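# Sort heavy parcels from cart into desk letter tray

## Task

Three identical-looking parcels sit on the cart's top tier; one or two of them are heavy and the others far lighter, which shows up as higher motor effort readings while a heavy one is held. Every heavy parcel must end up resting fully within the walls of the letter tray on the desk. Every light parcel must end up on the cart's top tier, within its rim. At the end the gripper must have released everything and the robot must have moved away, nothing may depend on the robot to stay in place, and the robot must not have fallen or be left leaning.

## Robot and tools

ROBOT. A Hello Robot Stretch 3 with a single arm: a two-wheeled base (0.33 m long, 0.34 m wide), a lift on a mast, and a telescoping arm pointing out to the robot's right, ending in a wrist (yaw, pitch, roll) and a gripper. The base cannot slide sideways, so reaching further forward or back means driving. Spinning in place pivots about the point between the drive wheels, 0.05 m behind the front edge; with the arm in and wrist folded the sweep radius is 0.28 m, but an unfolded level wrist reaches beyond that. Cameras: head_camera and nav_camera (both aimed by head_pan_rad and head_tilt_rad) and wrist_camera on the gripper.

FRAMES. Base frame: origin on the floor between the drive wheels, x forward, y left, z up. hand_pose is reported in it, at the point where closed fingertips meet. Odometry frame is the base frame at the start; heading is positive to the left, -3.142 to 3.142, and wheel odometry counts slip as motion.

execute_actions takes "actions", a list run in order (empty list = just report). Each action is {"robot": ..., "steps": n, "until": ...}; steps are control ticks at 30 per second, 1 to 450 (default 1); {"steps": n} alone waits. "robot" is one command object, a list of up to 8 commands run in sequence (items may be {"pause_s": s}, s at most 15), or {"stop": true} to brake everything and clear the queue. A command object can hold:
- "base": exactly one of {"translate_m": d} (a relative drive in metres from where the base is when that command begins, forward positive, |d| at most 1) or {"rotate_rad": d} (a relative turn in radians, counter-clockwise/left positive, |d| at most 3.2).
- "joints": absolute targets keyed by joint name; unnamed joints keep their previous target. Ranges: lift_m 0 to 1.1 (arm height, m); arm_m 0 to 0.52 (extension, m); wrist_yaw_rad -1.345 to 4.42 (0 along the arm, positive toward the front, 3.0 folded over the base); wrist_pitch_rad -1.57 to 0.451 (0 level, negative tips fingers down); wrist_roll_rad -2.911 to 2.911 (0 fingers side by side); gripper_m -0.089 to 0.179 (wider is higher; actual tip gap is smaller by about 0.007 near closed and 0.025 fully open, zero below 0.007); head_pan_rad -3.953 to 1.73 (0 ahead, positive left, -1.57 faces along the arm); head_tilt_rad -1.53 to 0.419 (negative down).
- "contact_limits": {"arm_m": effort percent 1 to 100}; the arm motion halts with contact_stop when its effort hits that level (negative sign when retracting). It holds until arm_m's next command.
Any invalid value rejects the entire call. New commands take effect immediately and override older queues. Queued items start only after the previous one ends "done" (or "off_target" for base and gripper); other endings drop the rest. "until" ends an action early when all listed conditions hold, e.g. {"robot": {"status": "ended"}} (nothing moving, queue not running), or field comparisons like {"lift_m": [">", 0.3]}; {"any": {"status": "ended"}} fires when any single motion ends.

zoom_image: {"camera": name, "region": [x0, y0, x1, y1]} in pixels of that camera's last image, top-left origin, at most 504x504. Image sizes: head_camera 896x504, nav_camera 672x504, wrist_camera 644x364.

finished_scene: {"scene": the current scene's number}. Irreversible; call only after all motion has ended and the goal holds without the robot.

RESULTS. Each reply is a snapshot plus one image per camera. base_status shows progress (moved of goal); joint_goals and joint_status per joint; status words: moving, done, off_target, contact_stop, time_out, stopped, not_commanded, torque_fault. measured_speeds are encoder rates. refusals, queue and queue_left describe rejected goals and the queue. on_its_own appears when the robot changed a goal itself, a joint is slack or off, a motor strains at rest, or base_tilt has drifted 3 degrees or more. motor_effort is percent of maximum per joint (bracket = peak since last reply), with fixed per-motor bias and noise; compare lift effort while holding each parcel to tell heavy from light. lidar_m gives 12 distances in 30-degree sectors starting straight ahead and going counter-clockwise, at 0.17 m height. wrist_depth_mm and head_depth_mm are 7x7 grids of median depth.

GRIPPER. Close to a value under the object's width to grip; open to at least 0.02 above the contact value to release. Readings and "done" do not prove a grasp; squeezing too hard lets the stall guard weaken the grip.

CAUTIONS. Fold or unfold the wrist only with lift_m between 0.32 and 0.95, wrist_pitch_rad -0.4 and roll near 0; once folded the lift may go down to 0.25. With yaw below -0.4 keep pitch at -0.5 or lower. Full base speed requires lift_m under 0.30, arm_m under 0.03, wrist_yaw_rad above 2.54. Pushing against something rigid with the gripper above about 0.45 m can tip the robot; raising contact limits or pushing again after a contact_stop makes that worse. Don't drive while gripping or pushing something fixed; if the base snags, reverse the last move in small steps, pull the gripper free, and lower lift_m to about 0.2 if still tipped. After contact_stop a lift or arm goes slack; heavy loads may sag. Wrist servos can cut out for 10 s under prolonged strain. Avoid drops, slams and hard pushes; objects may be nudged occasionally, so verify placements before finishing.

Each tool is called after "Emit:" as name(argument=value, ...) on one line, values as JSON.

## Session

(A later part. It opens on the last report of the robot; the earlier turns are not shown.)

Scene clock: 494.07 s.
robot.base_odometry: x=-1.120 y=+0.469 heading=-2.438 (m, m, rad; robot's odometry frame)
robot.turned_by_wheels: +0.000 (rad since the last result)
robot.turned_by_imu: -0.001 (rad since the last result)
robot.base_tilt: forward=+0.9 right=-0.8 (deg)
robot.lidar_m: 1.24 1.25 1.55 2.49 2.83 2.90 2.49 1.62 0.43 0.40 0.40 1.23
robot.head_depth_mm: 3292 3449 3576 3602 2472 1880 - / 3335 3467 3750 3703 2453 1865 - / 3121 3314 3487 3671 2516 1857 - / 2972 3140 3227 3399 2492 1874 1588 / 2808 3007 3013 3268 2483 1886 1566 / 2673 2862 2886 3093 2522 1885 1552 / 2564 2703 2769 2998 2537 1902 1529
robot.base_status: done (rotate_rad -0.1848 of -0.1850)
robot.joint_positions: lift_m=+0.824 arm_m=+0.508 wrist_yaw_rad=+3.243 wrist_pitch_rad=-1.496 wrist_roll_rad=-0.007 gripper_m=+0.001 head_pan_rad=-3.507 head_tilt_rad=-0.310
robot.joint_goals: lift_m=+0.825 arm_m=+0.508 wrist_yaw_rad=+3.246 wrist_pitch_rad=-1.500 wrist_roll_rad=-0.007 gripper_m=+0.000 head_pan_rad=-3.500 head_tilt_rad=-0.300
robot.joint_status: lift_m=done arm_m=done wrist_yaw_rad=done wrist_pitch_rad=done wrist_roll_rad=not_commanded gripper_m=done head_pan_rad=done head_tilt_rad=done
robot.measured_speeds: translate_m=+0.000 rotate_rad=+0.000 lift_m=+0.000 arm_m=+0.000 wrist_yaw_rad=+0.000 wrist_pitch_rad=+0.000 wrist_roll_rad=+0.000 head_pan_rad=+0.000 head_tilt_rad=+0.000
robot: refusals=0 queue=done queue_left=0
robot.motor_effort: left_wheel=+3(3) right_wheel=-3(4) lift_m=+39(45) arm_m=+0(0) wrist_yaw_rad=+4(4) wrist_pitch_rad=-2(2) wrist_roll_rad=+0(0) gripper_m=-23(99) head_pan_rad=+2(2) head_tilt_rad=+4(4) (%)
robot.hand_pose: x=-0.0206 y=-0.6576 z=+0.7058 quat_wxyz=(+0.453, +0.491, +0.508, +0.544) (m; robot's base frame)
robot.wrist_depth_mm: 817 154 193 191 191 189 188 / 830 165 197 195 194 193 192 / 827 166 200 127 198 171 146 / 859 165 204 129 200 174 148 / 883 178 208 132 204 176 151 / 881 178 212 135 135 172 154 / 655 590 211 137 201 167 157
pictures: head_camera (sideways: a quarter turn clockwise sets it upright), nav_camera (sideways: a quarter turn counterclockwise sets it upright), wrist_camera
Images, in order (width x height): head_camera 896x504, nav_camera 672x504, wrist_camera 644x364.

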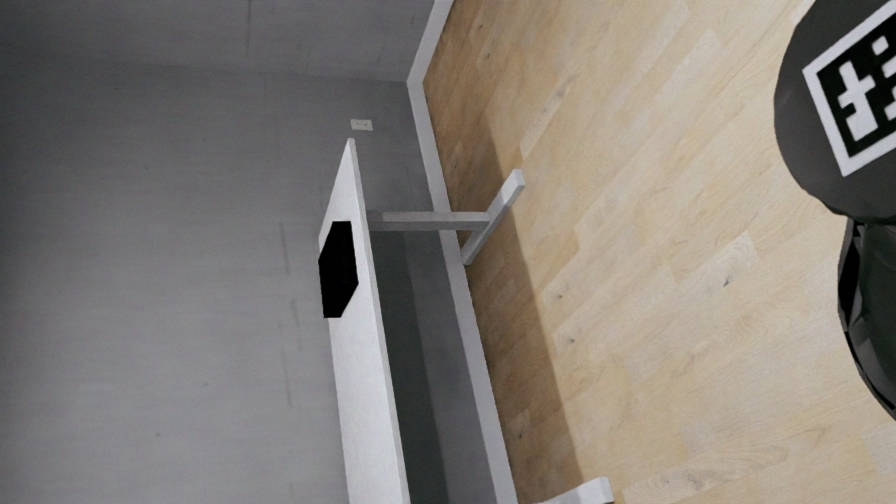

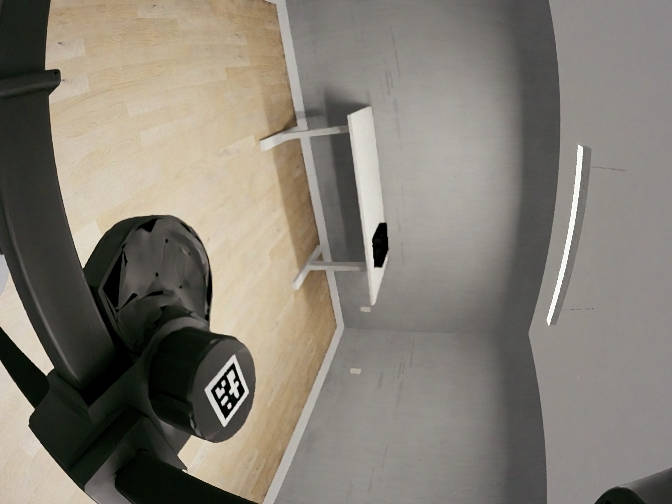

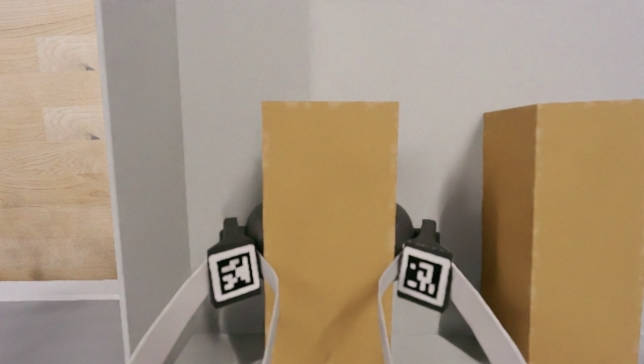

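Emit:
execute_actions(actions=[])

Emit:
zoom_image(camera="head_camera", region=[300, 120, 400, 340])

Emit:
zoom_image(camera="head_camera", region=[440, 150, 560, 290])

Emit:
zoom_image(camera="head_camera", region=[500, 424, 640, 504])

Scene clock: 501.37 s.
robot.base_odometry: x=-1.120 y=+0.469 heading=-2.438 (m, m, rad; robot's odometry frame)
robot.turned_by_wheels: +0.000 (rad since the last result)
robot.turned_by_imu: +0.000 (rad since the last result)
robot.base_tilt: forward=+0.7 right=-0.8 (deg)
robot.lidar_m: 1.24 1.25 1.54 2.49 2.83 2.90 2.49 1.62 0.43 0.39 0.40 1.23
robot.head_depth_mm: 3280 3458 3634 3586 2479 1871 - / 3253 3416 3757 3679 2486 1888 - / 3121 3342 3427 3622 2476 1881 - / 2990 3160 3167 3371 2506 1888 1575 / 2765 2932 3052 3265 2501 1876 1566 / 2638 2814 2909 3102 2528 1898 1566 / 2556 2675 2775 2996 2509 1910 1525
robot.base_status: done (rotate_rad -0.1848 of -0.1850)
robot.joint_positions: lift_m=+0.824 arm_m=+0.508 wrist_yaw_rad=+3.243 wrist_pitch_rad=-1.496 wrist_roll_rad=-0.007 gripper_m=+0.001 head_pan_rad=-3.507 head_tilt_rad=-0.310
robot.joint_goals: lift_m=+0.825 arm_m=+0.508 wrist_yaw_rad=+3.246 wrist_pitch_rad=-1.500 wrist_roll_rad=-0.007 gripper_m=+0.000 head_pan_rad=-3.500 head_tilt_rad=-0.300
robot.joint_status: lift_m=done arm_m=done wrist_yaw_rad=done wrist_pitch_rad=done wrist_roll_rad=not_commanded gripper_m=done head_pan_rad=done head_tilt_rad=done
robot.measured_speeds: translate_m=+0.000 rotate_rad=+0.000 lift_m=+0.000 arm_m=+0.000 wrist_yaw_rad=+0.000 wrist_pitch_rad=+0.000 wrist_roll_rad=+0.000 head_pan_rad=+0.000 head_tilt_rad=+0.000
robot: refusals=0 queue=done queue_left=0
robot.motor_effort: left_wheel=+3(3) right_wheel=-3(3) lift_m=+39(39) arm_m=+0(0) wrist_yaw_rad=+4(5) wrist_pitch_rad=-2(2) wrist_roll_rad=+0(0) gripper_m=-23(23) head_pan_rad=+3(3) head_tilt_rad=+3(4) (%)
robot.hand_pose: x=-0.0206 y=-0.6576 z=+0.7058 quat_wxyz=(+0.453, +0.491, +0.508, +0.544) (m; robot's base frame)
robot.wrist_depth_mm: 827 154 193 192 191 190 189 / 818 165 196 196 195 192 191 / 853 165 201 127 197 172 146 / 868 165 204 129 200 174 148 / 890 178 207 132 203 176 151 / 857 177 212 135 134 172 154 / 653 587 211 138 200 166 157
pictures: head_camera (sideways: a quarter turn clockwise sets it upright), nav_camera (sideways: a quarter turn counterclockwise sets it upright), wrist_camera
Images, in order (width x height): head_camera 896x504, nav_camera 672x504, wrist_camera 644x364.

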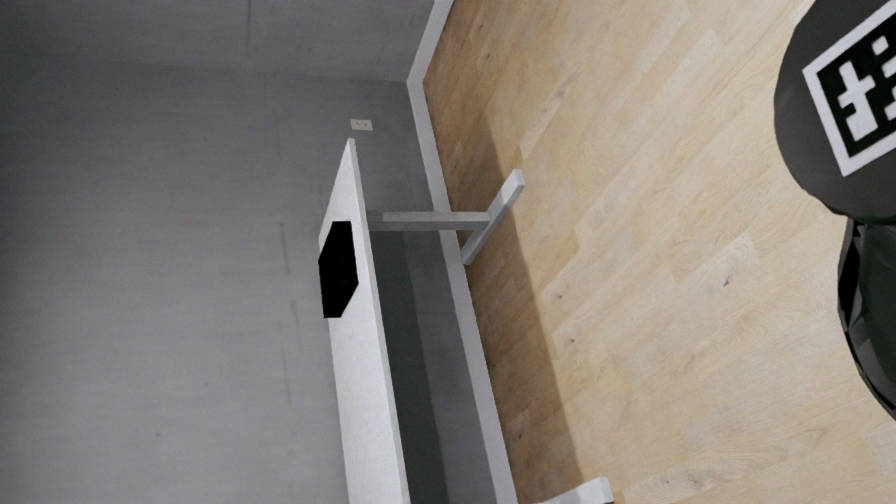

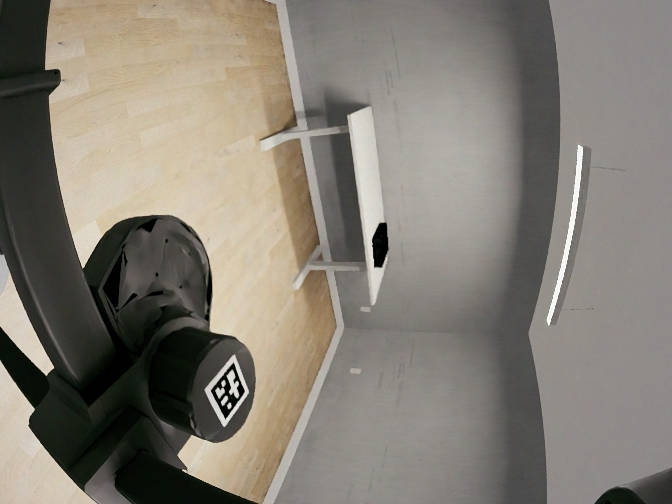

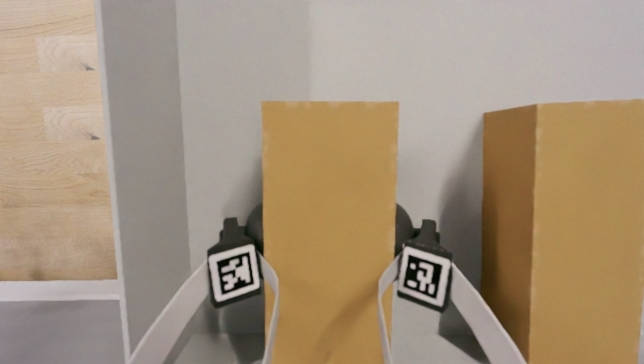

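Region (300, 120, 400, 340) of head_camera's 896x504 image, scaled by 2.291, with more detail than that image has; it fills the left 229 columns of this view, and the rest is white.

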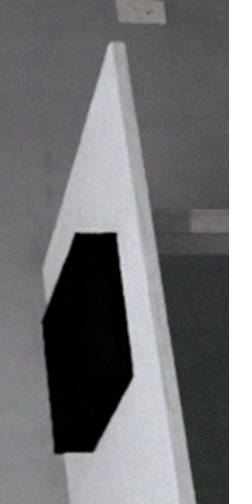

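Region (440, 150, 560, 290) of head_camera's 896x504 image, scaled by 3.600, with more detail than that image has; it fills the left 432 columns of this view, and the rest is white.

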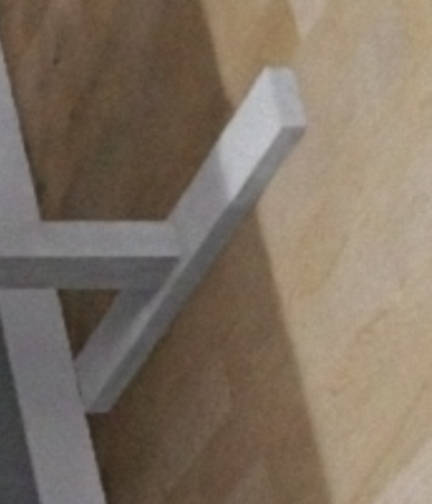

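Region (500, 424, 640, 504) of head_camera's 896x504 image, scaled by 3.600, with more detail than that image has; it fills the top 288 rows of this view, and the rest is white.

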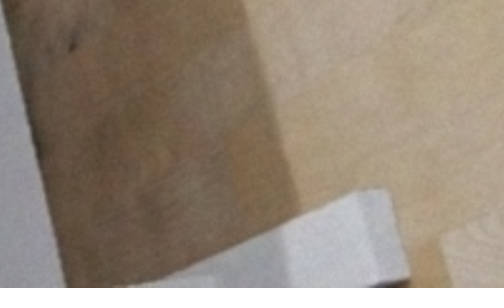

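Emit:
execute_actions(actions=[])

Scene clock: 534.60 s.
robot.base_odometry: x=-1.120 y=+0.469 heading=-2.438 (m, m, rad; robot's odometry frame)
robot.turned_by_wheels: +0.000 (rad since the last result)
robot.turned_by_imu: +0.000 (rad since the last result)
robot.base_tilt: forward=+0.7 right=-0.9 (deg)
robot.lidar_m: 1.24 1.25 1.55 2.49 2.83 2.90 2.50 1.63 0.43 0.40 0.40 1.23
robot.head_depth_mm: 3327 3532 3609 3604 2409 1867 - / 3289 3548 3723 3569 2479 1868 - / 3135 3305 3522 3582 2464 1878 - / 2999 3078 3225 3399 2473 1883 1583 / 2773 2943 3057 3245 2493 1881 1563 / 2645 2798 2929 3104 2505 1895 1566 / 2556 2647 2771 2937 2519 1885 1520
robot.base_status: done (rotate_rad -0.1848 of -0.1850)
robot.joint_positions: lift_m=+0.824 arm_m=+0.508 wrist_yaw_rad=+3.243 wrist_pitch_rad=-1.496 wrist_roll_rad=-0.007 gripper_m=+0.001 head_pan_rad=-3.507 head_tilt_rad=-0.310
robot.joint_goals: lift_m=+0.825 arm_m=+0.508 wrist_yaw_rad=+3.246 wrist_pitch_rad=-1.500 wrist_roll_rad=-0.007 gripper_m=+0.000 head_pan_rad=-3.500 head_tilt_rad=-0.300
robot.joint_status: lift_m=done arm_m=done wrist_yaw_rad=done wrist_pitch_rad=done wrist_roll_rad=not_commanded gripper_m=done head_pan_rad=done head_tilt_rad=done
robot.measured_speeds: translate_m=+0.000 rotate_rad=+0.000 lift_m=+0.000 arm_m=+0.000 wrist_yaw_rad=+0.000 wrist_pitch_rad=+0.000 wrist_roll_rad=+0.000 head_pan_rad=+0.000 head_tilt_rad=+0.000
robot: refusals=0 queue=done queue_left=0
robot.motor_effort: left_wheel=+3(3) right_wheel=-4(3) lift_m=+38(39) arm_m=+0(0) wrist_yaw_rad=+4(4) wrist_pitch_rad=-2(2) wrist_roll_rad=+0(0) gripper_m=-23(23) head_pan_rad=+3(2) head_tilt_rad=+3(3) (%)
robot.hand_pose: x=-0.0206 y=-0.6576 z=+0.7058 quat_wxyz=(+0.453, +0.491, +0.508, +0.544) (m; robot's base frame)
robot.wrist_depth_mm: 821 155 192 192 191 189 188 / 833 166 197 196 194 193 192 / 827 166 200 127 196 171 145 / 859 166 204 130 200 174 148 / 882 178 207 132 203 176 151 / 878 178 212 134 134 172 154 / 667 585 210 138 201 167 158
pictures: head_camera (sideways: a quarter turn clockwise sets it upright), nav_camera (sideways: a quarter turn counterclockwise sets it upright), wrist_camera
Images, in order (width x height): head_camera 896x504, nav_camera 672x504, wrist_camera 644x364.

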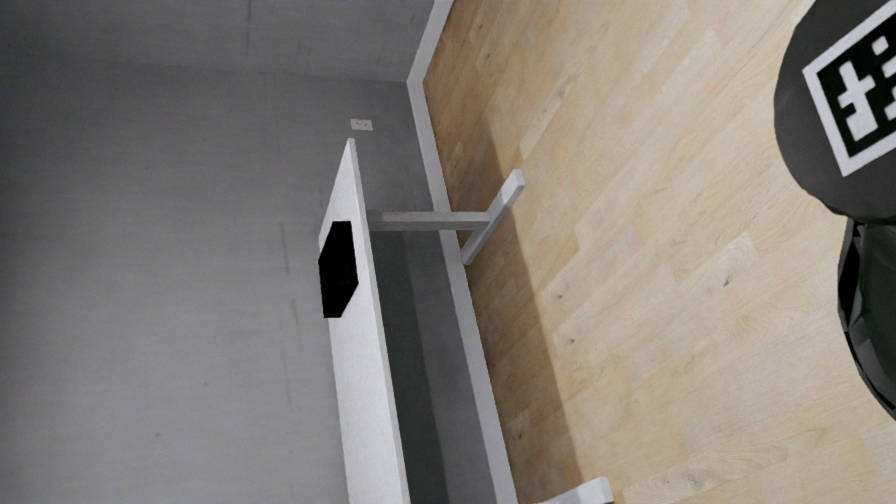

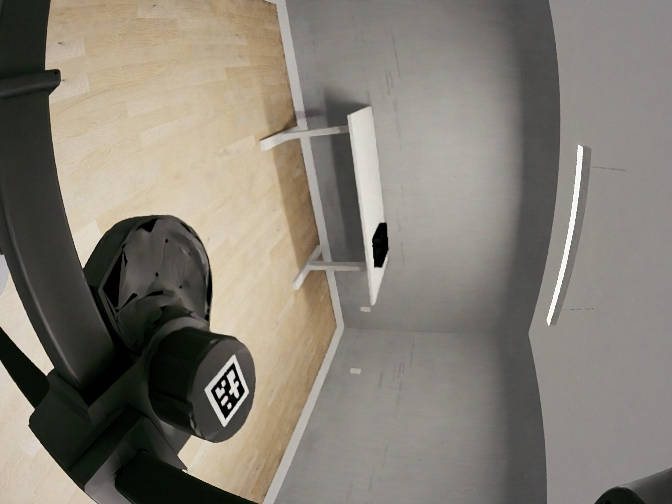

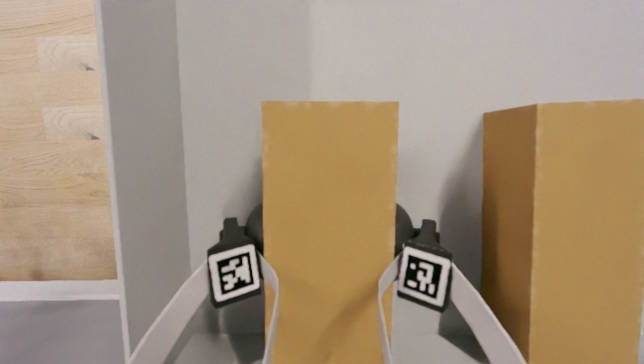

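Emit:
execute_actions(actions=[{"robot":{"joints":{"lift_m":0.813}},"steps":60,"until":{"robot":{"status":"ended"}}},{"steps":6}])

Emit:
execute_actions(actions=[{"robot":{"joints":{"lift_m":0.806}},"steps":60,"until":{"robot":{"lift_m":["<=",0.807]}}},{"robot":{"joints":{"gripper_m":0.09}},"steps":90,"until":{"robot":{"gripper_m":[">",0.078]}}},{"robot":{"joints":{"lift_m":0.862}},"steps":90,"until":{"robot":{"lift_m":[">",0.855]}}},{"robot":{"base":{"rotate_rad":0.185},"joints":{"arm_m":0.501,"wrist_yaw_rad":3.110}},"steps":150,"until":{"robot":{"status":"ended"}}}])

Scene clock: 655.47 s.
robot.base_odometry: x=-1.120 y=+0.469 heading=-2.438 (m, m, rad; robot's odometry frame)
robot.turned_by_wheels: +0.000 (rad since the last result)
robot.turned_by_imu: +0.000 (rad since the last result)
robot.base_tilt: forward=+0.7 right=-0.8 (deg)
robot.lidar_m: 1.24 1.25 1.55 2.49 2.83 2.91 2.49 1.62 0.43 0.39 0.40 1.23
robot.head_depth_mm: 3327 3451 3615 3590 2482 1858 1588 / 3265 3519 3776 3647 2466 1879 1614 / 3103 3296 3417 3638 2483 1866 1585 / 2925 3102 3224 3349 2513 1855 1555 / 2788 2986 2962 3330 2517 1878 1553 / 2673 2767 2958 3115 2545 1893 1519 / 2559 2706 2746 2944 2484 1882 1514
robot.base_status: done (rotate_rad -0.1848 of -0.1850)
robot.joint_positions: lift_m=+0.814 arm_m=+0.508 wrist_yaw_rad=+3.243 wrist_pitch_rad=-1.496 wrist_roll_rad=-0.007 gripper_m=+0.001 head_pan_rad=-3.507 head_tilt_rad=-0.310
robot.joint_goals: lift_m=+0.813 arm_m=+0.508 wrist_yaw_rad=+3.246 wrist_pitch_rad=-1.500 wrist_roll_rad=-0.007 gripper_m=+0.000 head_pan_rad=-3.500 head_tilt_rad=-0.300
robot.joint_status: lift_m=done arm_m=done wrist_yaw_rad=done wrist_pitch_rad=done wrist_roll_rad=not_commanded gripper_m=done head_pan_rad=done head_tilt_rad=done
robot.measured_speeds: translate_m=+0.000 rotate_rad=+0.000 lift_m=+0.000 arm_m=+0.000 wrist_yaw_rad=+0.000 wrist_pitch_rad=+0.000 wrist_roll_rad=+0.000 head_pan_rad=+0.000 head_tilt_rad=+0.000
robot: refusals=0 queue=done queue_left=0
robot.motor_effort: left_wheel=+3(3) right_wheel=-3(4) lift_m=+15(38) arm_m=+0(0) wrist_yaw_rad=+4(4) wrist_pitch_rad=-2(2) wrist_roll_rad=+0(0) gripper_m=-22(22) head_pan_rad=+3(2) head_tilt_rad=+4(4) (%)
robot.hand_pose: x=-0.0206 y=-0.6576 z=+0.6949 quat_wxyz=(+0.453, +0.491, +0.508, +0.544) (m; robot's base frame)
robot.wrist_depth_mm: 816 155 183 182 180 179 178 / 818 154 186 185 184 182 181 / 828 155 189 127 186 172 135 / 844 154 193 129 190 174 137 / 873 154 197 132 193 176 140 / 867 164 201 135 135 172 144 / 651 153 203 138 200 167 146
pictures: head_camera (sideways: a quarter turn clockwise sets it upright), nav_camera (sideways: a quarter turn counterclockwise sets it upright), wrist_camera
Images, in order (width x height): head_camera 896x504, nav_camera 672x504, wrist_camera 644x364.

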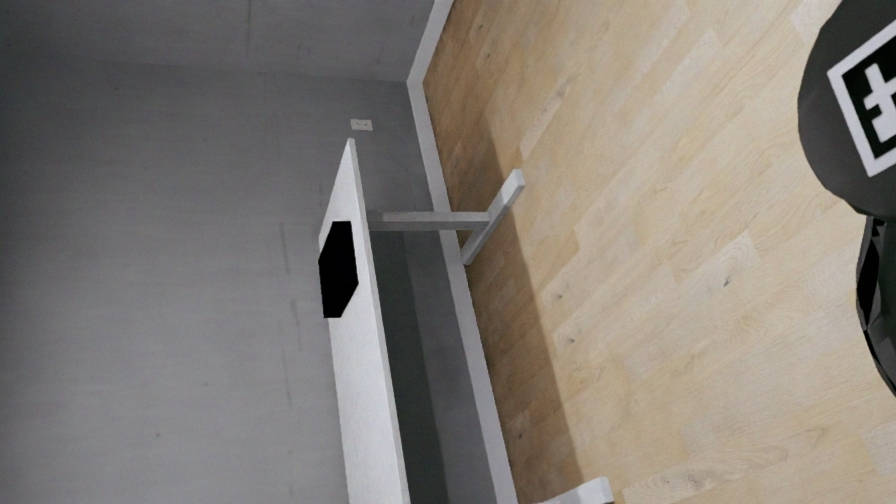

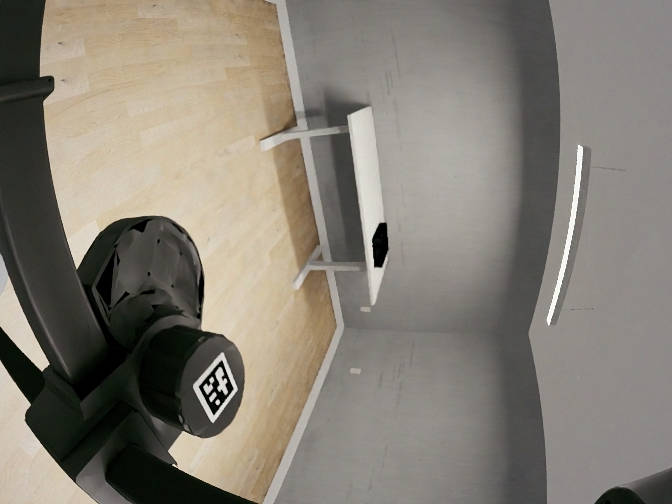

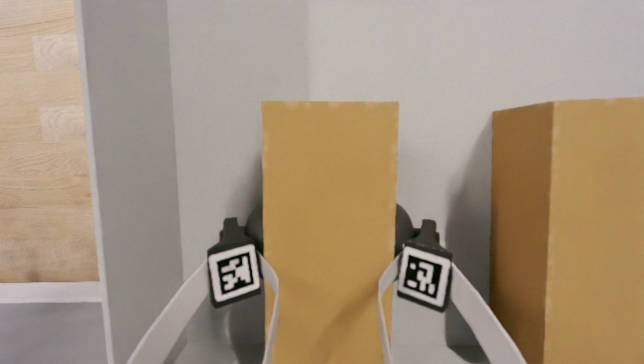

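Scene clock: 658.73 s.
robot.base_odometry: x=-1.120 y=+0.469 heading=-2.253 (m, m, rad; robot's odometry frame)
robot.turned_by_wheels: +0.185 (rad since the last result)
robot.turned_by_imu: +0.185 (rad since the last result)
robot.base_tilt: forward=+0.7 right=-0.8 (deg)
robot.lidar_m: 1.24 1.30 1.83 2.49 2.96 2.89 2.49 1.32 0.40 0.40 0.42 1.46
robot.head_depth_mm: 3016 3165 3361 3530 2490 2009 - / 2853 3074 3171 3343 2489 2010 - / 2768 2973 3047 3322 2512 2021 - / 2703 2845 2952 3176 2463 1885 - / 2586 2786 2895 3080 2488 1874 - / 2556 2703 2794 3010 2521 1899 1683 / 2473 2565 2749 2893 2537 1913 1559
robot.base_status: done (rotate_rad +0.1848 of +0.1850)
robot.joint_positions: lift_m=+0.861 arm_m=+0.501 wrist_yaw_rad=+3.113 wrist_pitch_rad=-1.496 wrist_roll_rad=-0.007 gripper_m=+0.090 head_pan_rad=-3.507 head_tilt_rad=-0.310
robot.joint_goals: lift_m=+0.862 arm_m=+0.501 wrist_yaw_rad=+3.110 wrist_pitch_rad=-1.500 wrist_roll_rad=-0.007 gripper_m=+0.090 head_pan_rad=-3.500 head_tilt_rad=-0.300
robot.joint_status: lift_m=done arm_m=done wrist_yaw_rad=done wrist_pitch_rad=done wrist_roll_rad=not_commanded gripper_m=done head_pan_rad=done head_tilt_rad=done
robot.measured_speeds: translate_m=+0.000 rotate_rad=+0.000 lift_m=+0.000 arm_m=+0.000 wrist_yaw_rad=+0.000 wrist_pitch_rad=+0.000 wrist_roll_rad=+0.000 head_pan_rad=+0.000 head_tilt_rad=+0.000
robot: refusals=0 queue=done queue_left=0
robot.motor_effort: left_wheel=-3(9) right_wheel=+5(13) lift_m=+37(40) arm_m=-3(3) wrist_yaw_rad=-4(4) wrist_pitch_rad=-2(2) wrist_roll_rad=+0(0) gripper_m=+0(96) head_pan_rad=+2(3) head_tilt_rad=+4(4) (%)
robot.hand_pose: x=-0.0213 y=-0.6511 z=+0.7428 quat_wxyz=(+0.487, +0.523, +0.475, +0.513) (m; robot's base frame)
robot.wrist_depth_mm: 229 229 227 226 225 217 175 / 234 235 232 231 230 206 178 / 238 186 237 185 232 232 229 / 243 191 240 188 237 238 235 / 245 195 245 192 242 240 241 / 236 198 250 196 250 246 245 / 209 202 207 199 214 219 226
pictures: head_camera (sideways: a quarter turn clockwise sets it upright), nav_camera (sideways: a quarter turn counterclockwise sets it upright), wrist_camera
Images, in order (width x height): head_camera 896x504, nav_camera 672x504, wrist_camera 644x364.

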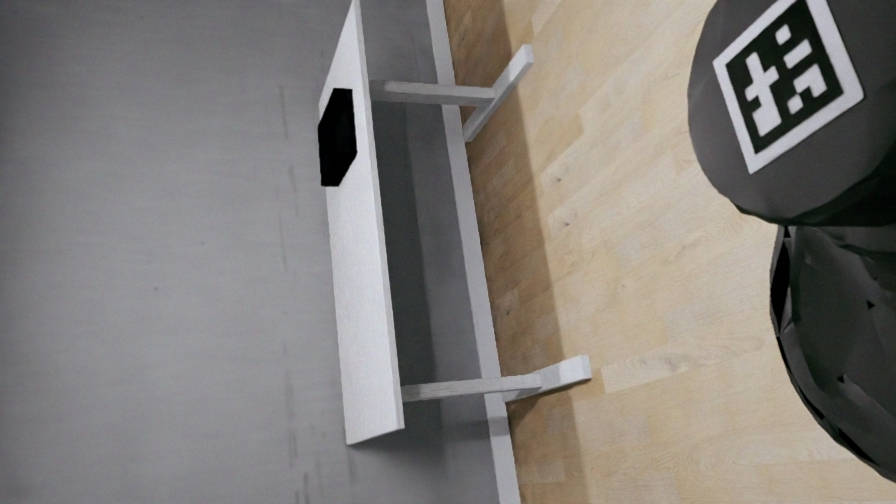

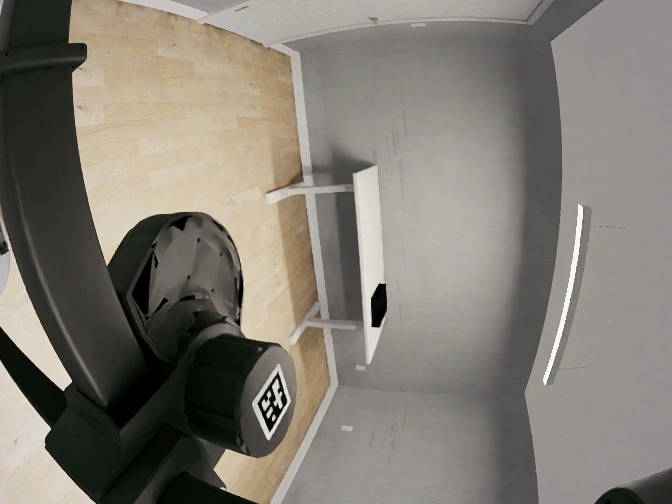

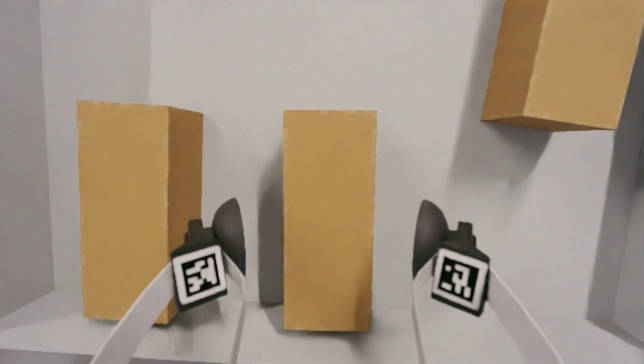

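Emit:
zoom_image(camera="head_camera", region=[300, 0, 560, 200])

Emit:
zoom_image(camera="head_camera", region=[330, 330, 610, 504])

Region (300, 0, 560, 200) of head_camera's 896x504 image, scaled by 1.938, with more detail than that image has; it fills the top 388 rows of this view, and the rest is white.

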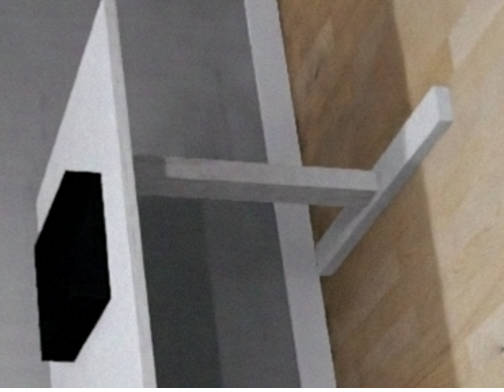

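Region (330, 330, 610, 504) of head_camera's 896x504 image, scaled by 1.800, with more detail than that image has; it fills the top 313 rows of this view, and the rest is white.

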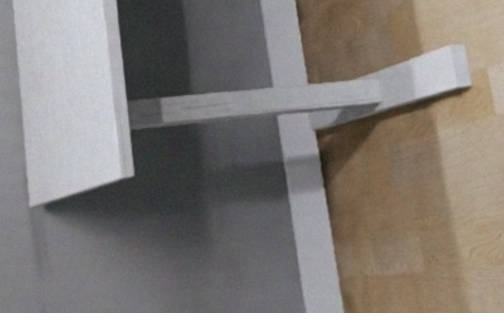

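Emit:
execute_actions(actions=[{"robot":{"joints":{"lift_m":0.806}},"steps":60,"until":{"robot":{"lift_m":["<=",0.808]}}},{"robot":{"joints":{"gripper_m":0.0}},"steps":90,"until":{"robot":{"gripper_m":["<",0.004]}}},{"robot":{"joints":{"lift_m":0.88,"head_pan_rad":-1.6,"head_tilt_rad":-0.72}},"steps":60,"until":{"robot":{"lift_m":[">",0.858]}}},{"robot":{"joints":{"arm_m":0.024}},"steps":90,"until":{"robot":{"arm_m":["<",0.33]}}}])

Emit:
execute_actions(actions=[{"robot":{"base":{"rotate_rad":-0.651}},"steps":90,"until":{"robot":{"arm_m":["<",0.18]}}},{"robot":{"joints":{"lift_m":0.294}},"steps":90,"until":{"robot":{"base_status":["!=","moving"]}}},{"robot":{"base":{"translate_m":-1.0}},"steps":240,"until":{"robot":{"lift_m":["<",0.299]}}}])

Emit:
execute_actions(actions=[{"robot":{"base":{"translate_m":-1.0}},"steps":200,"until":{"robot":{"x":[">",-0.15]}}},{"robot":{"base":{"translate_m":-1.0}},"steps":200,"until":{"robot":{"x":[">",0.30]}}},{"robot":{"base":{"translate_m":-0.744}},"steps":200,"until":{"robot":{"x":[">",0.425]}}},{"robot":{"joints":{"lift_m":0.955}},"steps":200,"until":{"robot":{"lift_m":[">",0.66]}}},{"robot":{"joints":{"arm_m":0.20}},"steps":200,"until":{"robot":{"lift_m":[">",0.86],"base_status":["!=","moving"]}}}])

Emit:
execute_actions(actions=[{"robot":{"base":{"rotate_rad":-0.965},"joints":{"arm_m":0.47}},"steps":300,"until":{"robot":{"status":"ended"}}}])

Scene clock: 783.27 s.
robot.base_odometry: x=-1.120 y=+0.469 heading=-2.253 (m, m, rad; robot's odometry frame)
robot.turned_by_wheels: +0.000 (rad since the last result)
robot.turned_by_imu: -0.001 (rad since the last result)
robot.base_tilt: forward=+0.8 right=-0.8 (deg)
robot.lidar_m: 1.24 1.30 1.84 2.49 2.95 2.90 2.50 1.32 0.40 0.40 0.42 1.46
robot.head_depth_mm: 846 956 1048 - - 1271 1177 / 844 928 - 874 754 893 1097 / 847 920 1117 856 756 910 1118 / 840 922 - 683 631 916 1123 / 841 943 1136 895 760 915 1122 / 840 949 1085 889 720 922 1107 / 840 944 1086 1206 747 856 1188
robot.base_status: done (rotate_rad +0.1848 of +0.1850)
robot.joint_positions: lift_m=+0.879 arm_m=+0.328 wrist_yaw_rad=+3.113 wrist_pitch_rad=-1.496 wrist_roll_rad=-0.007 gripper_m=+0.001 head_pan_rad=-1.607 head_tilt_rad=-0.711
robot.joint_goals: lift_m=+0.880 arm_m=+0.024 wrist_yaw_rad=+3.110 wrist_pitch_rad=-1.500 wrist_roll_rad=-0.007 gripper_m=+0.000 head_pan_rad=-1.600 head_tilt_rad=-0.720
robot.joint_status: lift_m=moving arm_m=moving wrist_yaw_rad=done wrist_pitch_rad=done wrist_roll_rad=not_commanded gripper_m=done head_pan_rad=done head_tilt_rad=done
robot.measured_speeds: translate_m=+0.000 rotate_rad=+0.000 lift_m=+0.000 arm_m=-0.140 wrist_yaw_rad=+0.000 wrist_pitch_rad=+0.000 wrist_roll_rad=+0.000 head_pan_rad=+0.000 head_tilt_rad=+0.000
robot: refusals=0 queue=running queue_left=0
robot.motor_effort: left_wheel=-3(3) right_wheel=+5(5) lift_m=+38(44) arm_m=-3(4) wrist_yaw_rad=-3(4) wrist_pitch_rad=-2(2) wrist_roll_rad=+1(0) gripper_m=-23(99) head_pan_rad=+3(28) head_tilt_rad=-3(23) (%)
robot.hand_pose: x=-0.0213 y=-0.4782 z=+0.7607 quat_wxyz=(+0.487, +0.523, +0.475, +0.513) (m; robot's base frame)
robot.wrist_depth_mm: 860 865 858 860 848 834 838 / 236 254 853 887 849 850 847 / 237 256 255 127 249 249 249 / 239 260 260 130 255 253 252 / 242 266 263 132 260 232 207 / 243 272 270 135 135 216 213 / 245 277 275 138 270 217 242
pictures: head_camera (sideways: a quarter turn clockwise sets it upright), nav_camera (sideways: a quarter turn counterclockwise sets it upright), wrist_camera
Images, in order (width x height): head_camera 896x504, nav_camera 672x504, wrist_camera 644x364.

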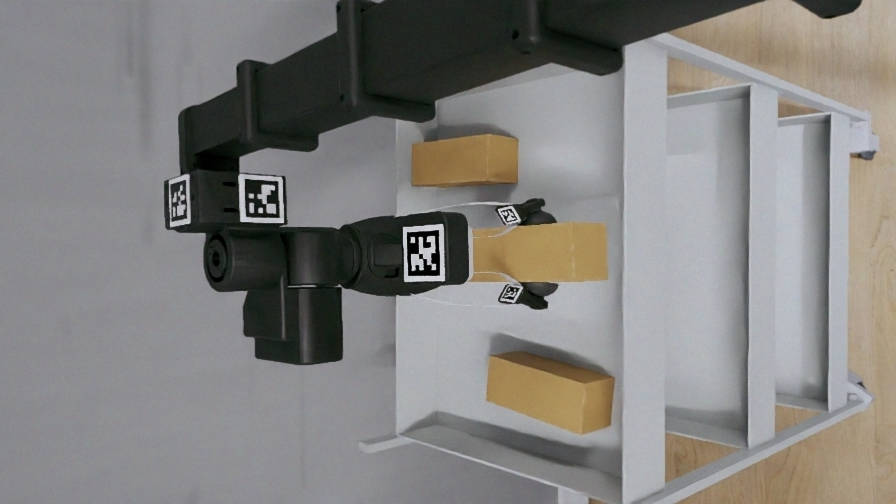

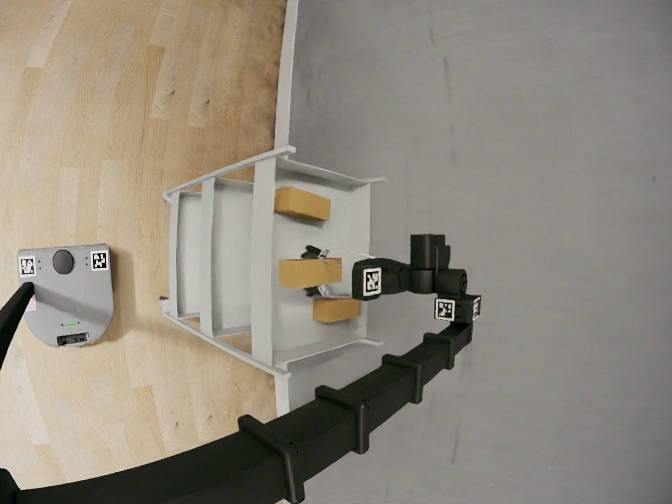

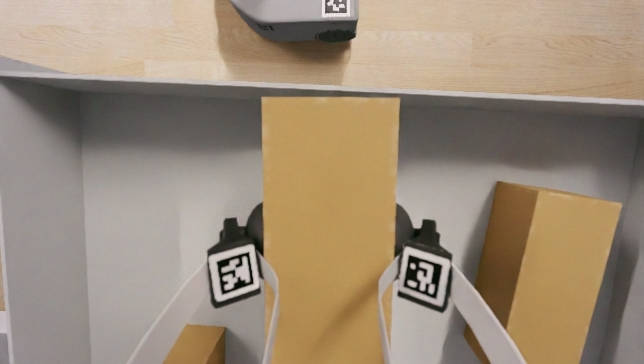

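Scene clock: 790.03 s.
robot.base_odometry: x=-0.685 y=+0.574 heading=-2.904 (m, m, rad; robot's odometry frame)
robot.turned_by_wheels: -0.651 (rad since the last result)
robot.turned_by_imu: -0.654 (rad since the last result)
robot.base_tilt: forward=-0.9 right=-2.1 (deg)
robot.lidar_m: 0.86 1.61 1.64 2.10 2.51 2.60 2.45 2.11 2.47 1.31 0.94 0.66
robot.head_depth_mm: 1739 2012 2228 1872 1554 1345 1180 / 1573 1825 2099 1855 1562 1347 1180 / 1454 1671 1920 1847 1561 1342 1178 / 1366 1542 1766 1868 1562 1345 1175 / 1279 1426 1615 1779 1560 1343 1180 / 1200 1314 1487 1685 1569 1350 1189 / 1127 1242 1380 1553 1578 1351 1188
robot.base_status: moving (translate_m -0.4475 of -1.0000)
robot.joint_positions: lift_m=+0.298 arm_m=+0.024 wrist_yaw_rad=+3.113 wrist_pitch_rad=-1.500 wrist_roll_rad=-0.007 gripper_m=+0.001 head_pan_rad=-1.607 head_tilt_rad=-0.711
robot.joint_goals: lift_m=+0.294 arm_m=+0.024 wrist_yaw_rad=+3.110 wrist_pitch_rad=-1.500 wrist_roll_rad=-0.007 gripper_m=+0.000 head_pan_rad=-1.600 head_tilt_rad=-0.720
robot.joint_status: lift_m=moving arm_m=moving wrist_yaw_rad=done wrist_pitch_rad=done wrist_roll_rad=not_commanded gripper_m=done head_pan_rad=done head_tilt_rad=done
robot.measured_speeds: translate_m=-0.115 rotate_rad=-0.001 lift_m=-0.029 arm_m=+0.000 wrist_yaw_rad=+0.000 wrist_pitch_rad=-0.096 wrist_roll_rad=+0.000 head_pan_rad=+0.000 head_tilt_rad=+0.000
robot: refusals=0 queue=running queue_left=0
robot.motor_effort: left_wheel=-5(8) right_wheel=-11(10) lift_m=+9(42) arm_m=-3(3) wrist_yaw_rad=-3(3) wrist_pitch_rad=+2(2) wrist_roll_rad=+0(0) gripper_m=-23(23) head_pan_rad=+3(2) head_tilt_rad=-3(4) (%)
robot.hand_pose: x=-0.0213 y=-0.1751 z=+0.1792 quat_wxyz=(+0.488, +0.522, +0.476, +0.512) (m; robot's base frame)
robot.wrist_depth_mm: - - - - - 315 313 / - - - - - 323 322 / - - - 124 125 327 328 / - - - 127 128 337 329 / 352 354 349 131 132 342 340 / 359 358 352 134 135 346 347 / 369 368 364 138 359 356 353
pictures: head_camera (sideways: a quarter turn clockwise sets it upright), nav_camera (sideways: a quarter turn counterclockwise sets it upright), wrist_camera
Images, in order (width x height): head_camera 896x504, nav_camera 672x504, wrist_camera 644x364.

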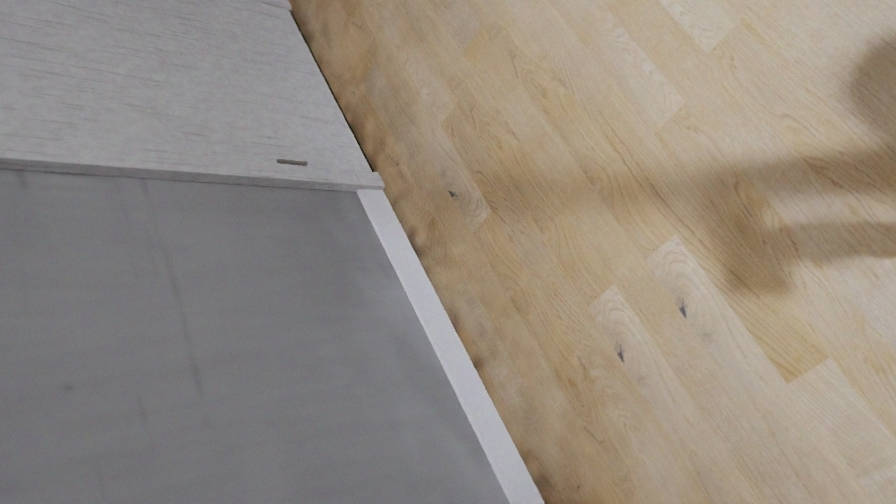

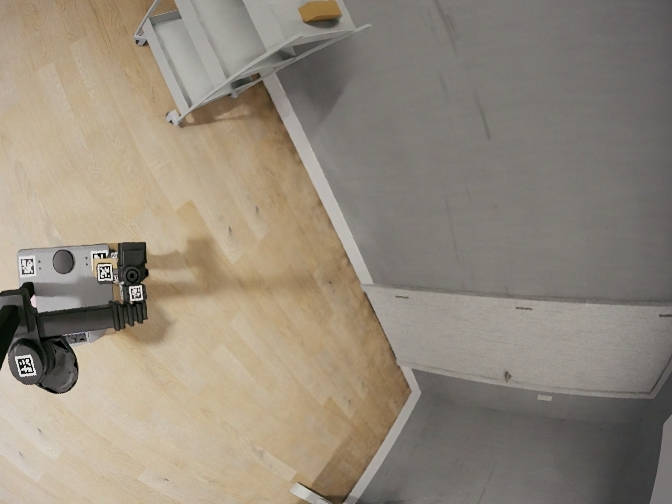

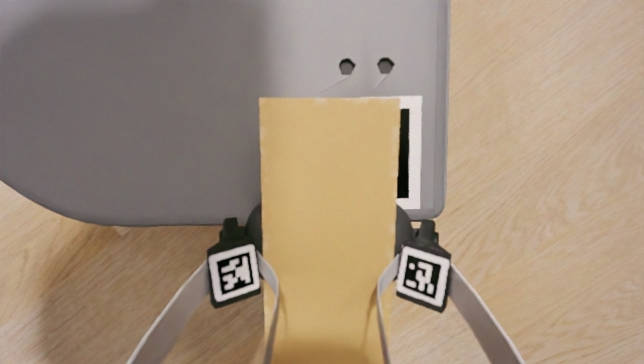

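Scene clock: 799.93 s.
robot.base_odometry: x=+1.027 y=+0.989 heading=-2.904 (m, m, rad; robot's odometry frame)
robot.turned_by_wheels: +0.000 (rad since the last result)
robot.turned_by_imu: -0.003 (rad since the last result)
robot.base_tilt: forward=+0.7 right=-0.9 (deg)
robot.lidar_m: 2.32 3.06 2.08 1.65 1.54 1.57 0.69 1.10 1.12 1.12 2.22 2.28
robot.head_depth_mm: 1164 1246 - - 686 592 1144 / 1280 1330 - 820 680 617 1181 / 1411 1400 - 820 689 1297 1187 / 1571 1334 - - 542 514 1180 / 1785 1939 1093 822 1558 1350 1183 / 2058 2324 1037 1830 1539 1346 1190 / 2062 2279 1136 1868 1563 1347 1180
robot.base_status: done (translate_m -0.7440 of -0.7440)
robot.joint_positions: lift_m=+0.907 arm_m=+0.200 wrist_yaw_rad=+3.113 wrist_pitch_rad=-1.501 wrist_roll_rad=-0.007 gripper_m=+0.001 head_pan_rad=-1.607 head_tilt_rad=-0.711
robot.joint_goals: lift_m=+0.955 arm_m=+0.200 wrist_yaw_rad=+3.110 wrist_pitch_rad=-1.500 wrist_roll_rad=-0.007 gripper_m=+0.000 head_pan_rad=-1.600 head_tilt_rad=-0.720
robot.joint_status: lift_m=moving arm_m=moving wrist_yaw_rad=done wrist_pitch_rad=done wrist_roll_rad=not_commanded gripper_m=done head_pan_rad=done head_tilt_rad=done
robot.measured_speeds: translate_m=+0.000 rotate_rad=+0.000 lift_m=+0.110 arm_m=+0.005 wrist_yaw_rad=+0.000 wrist_pitch_rad=+0.000 wrist_roll_rad=+0.000 head_pan_rad=+0.000 head_tilt_rad=+0.000
robot: refusals=0 queue=running queue_left=0
robot.motor_effort: left_wheel=+4(7) right_wheel=-4(11) lift_m=+37(39) arm_m=+0(0) wrist_yaw_rad=-3(3) wrist_pitch_rad=+0(11) wrist_roll_rad=+0(0) gripper_m=-22(22) head_pan_rad=+2(2) head_tilt_rad=-2(4) (%)
robot.hand_pose: x=-0.0213 y=-0.3510 z=+0.7885 quat_wxyz=(+0.489, +0.522, +0.476, +0.512) (m; robot's base frame)
robot.wrist_depth_mm: 221 863 899 - 863 864 847 / 223 899 901 156 894 878 884 / 228 228 914 120 888 911 888 / 233 231 921 125 913 919 922 / 238 235 234 129 537 928 950 / 244 242 240 136 136 940 949 / 248 247 247 141 - - 980
pictures: head_camera (sideways: a quarter turn clockwise sets it upright), nav_camera (sideways: a quarter turn counterclockwise sets it upright), wrist_camera
replaced: robot.lift_m: its motion had ended contact_stop
Images, in order (width x height): head_camera 896x504, nav_camera 672x504, wrist_camera 644x364.

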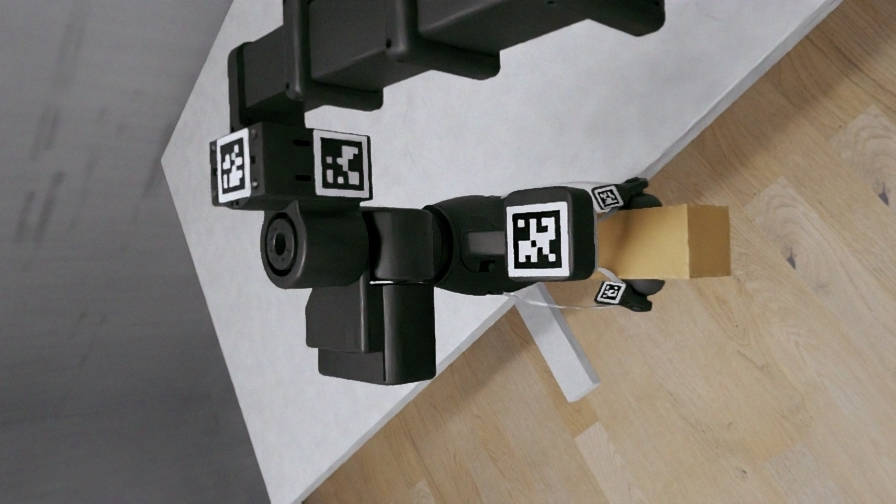

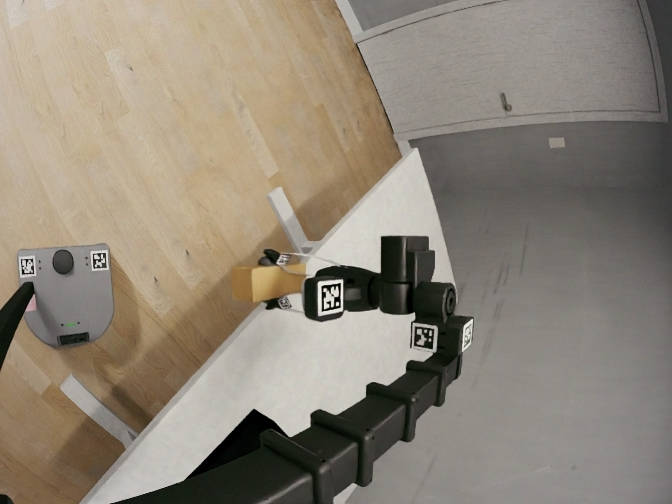

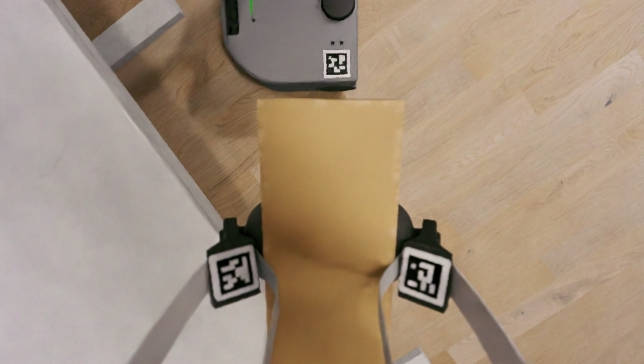

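Scene clock: 802.97 s.
robot.base_odometry: x=+1.027 y=+0.989 heading=+2.414 (m, m, rad; robot's odometry frame)
robot.turned_by_wheels: -0.965 (rad since the last result)
robot.turned_by_imu: -0.968 (rad since the last result)
robot.base_tilt: forward=+0.7 right=-0.9 (deg)
robot.lidar_m: 2.22 2.31 2.35 3.05 2.10 1.60 1.54 1.56 0.69 1.10 1.14 1.12
robot.head_depth_mm: 967 - - 797 687 604 1185 / 937 - 1013 816 670 592 1174 / 993 1090 1014 819 687 595 1182 / - 1061 1018 774 685 593 1183 / 933 1095 1021 797 685 593 1184 / 945 1067 1015 824 674 594 1187 / 939 1062 1022 821 691 594 1184
robot.base_status: done (rotate_rad -0.9648 of -0.9650)
robot.joint_positions: lift_m=+0.954 arm_m=+0.470 wrist_yaw_rad=+3.113 wrist_pitch_rad=-1.501 wrist_roll_rad=-0.007 gripper_m=+0.001 head_pan_rad=-1.607 head_tilt_rad=-0.711
robot.joint_goals: lift_m=+0.955 arm_m=+0.470 wrist_yaw_rad=+3.110 wrist_pitch_rad=-1.500 wrist_roll_rad=-0.007 gripper_m=+0.000 head_pan_rad=-1.600 head_tilt_rad=-0.720
robot.joint_status: lift_m=done arm_m=done wrist_yaw_rad=done wrist_pitch_rad=done wrist_roll_rad=not_commanded gripper_m=done head_pan_rad=done head_tilt_rad=done
robot.measured_speeds: translate_m=+0.000 rotate_rad=+0.000 lift_m=+0.000 arm_m=+0.000 wrist_yaw_rad=+0.000 wrist_pitch_rad=+0.000 wrist_roll_rad=+0.000 head_pan_rad=+0.000 head_tilt_rad=+0.000
robot: refusals=0 queue=done queue_left=0
robot.motor_effort: left_wheel=+4(7) right_wheel=-3(8) lift_m=+41(46) arm_m=+0(0) wrist_yaw_rad=-3(3) wrist_pitch_rad=+0(0) wrist_roll_rad=+0(0) gripper_m=-22(22) head_pan_rad=+2(3) head_tilt_rad=-4(3) (%)
robot.hand_pose: x=-0.0213 y=-0.6210 z=+0.8357 quat_wxyz=(+0.489, +0.522, +0.476, +0.512) (m; robot's base frame)
robot.wrist_depth_mm: 264 240 256 257 254 247 253 / 268 244 262 260 260 244 258 / 273 249 268 120 263 258 265 / 280 253 274 125 267 268 269 / 287 258 279 130 269 272 272 / 292 262 285 135 136 282 281 / 299 248 292 142 285 285 285
pictures: head_camera (sideways: a quarter turn clockwise sets it upright), nav_camera (sideways: a quarter turn counterclockwise sets it upright), wrist_camera
Images, in order (width x height): head_camera 896x504, nav_camera 672x504, wrist_camera 644x364.

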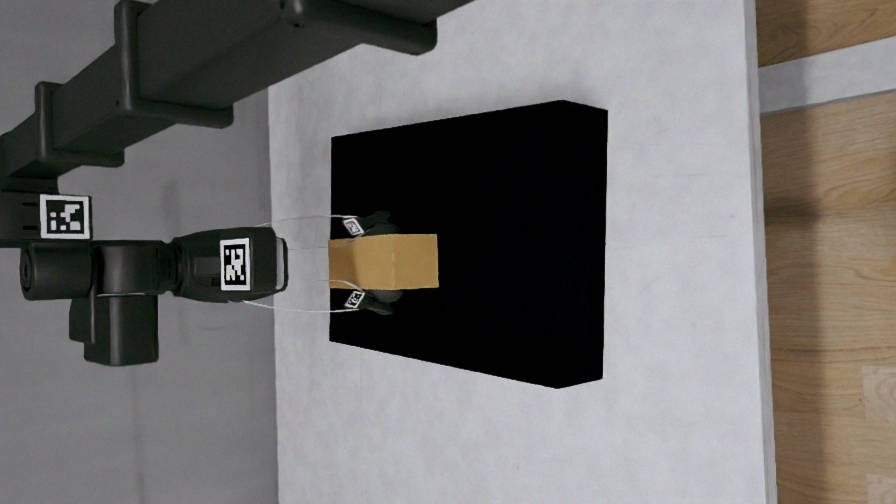

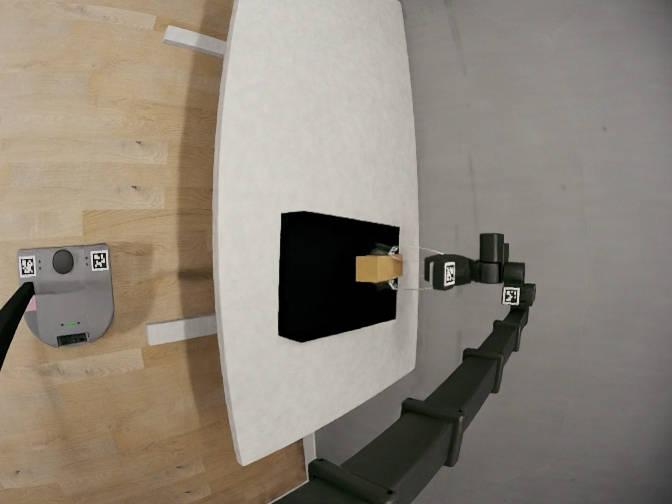

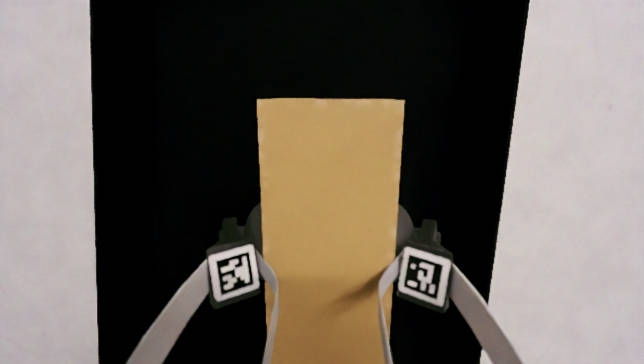

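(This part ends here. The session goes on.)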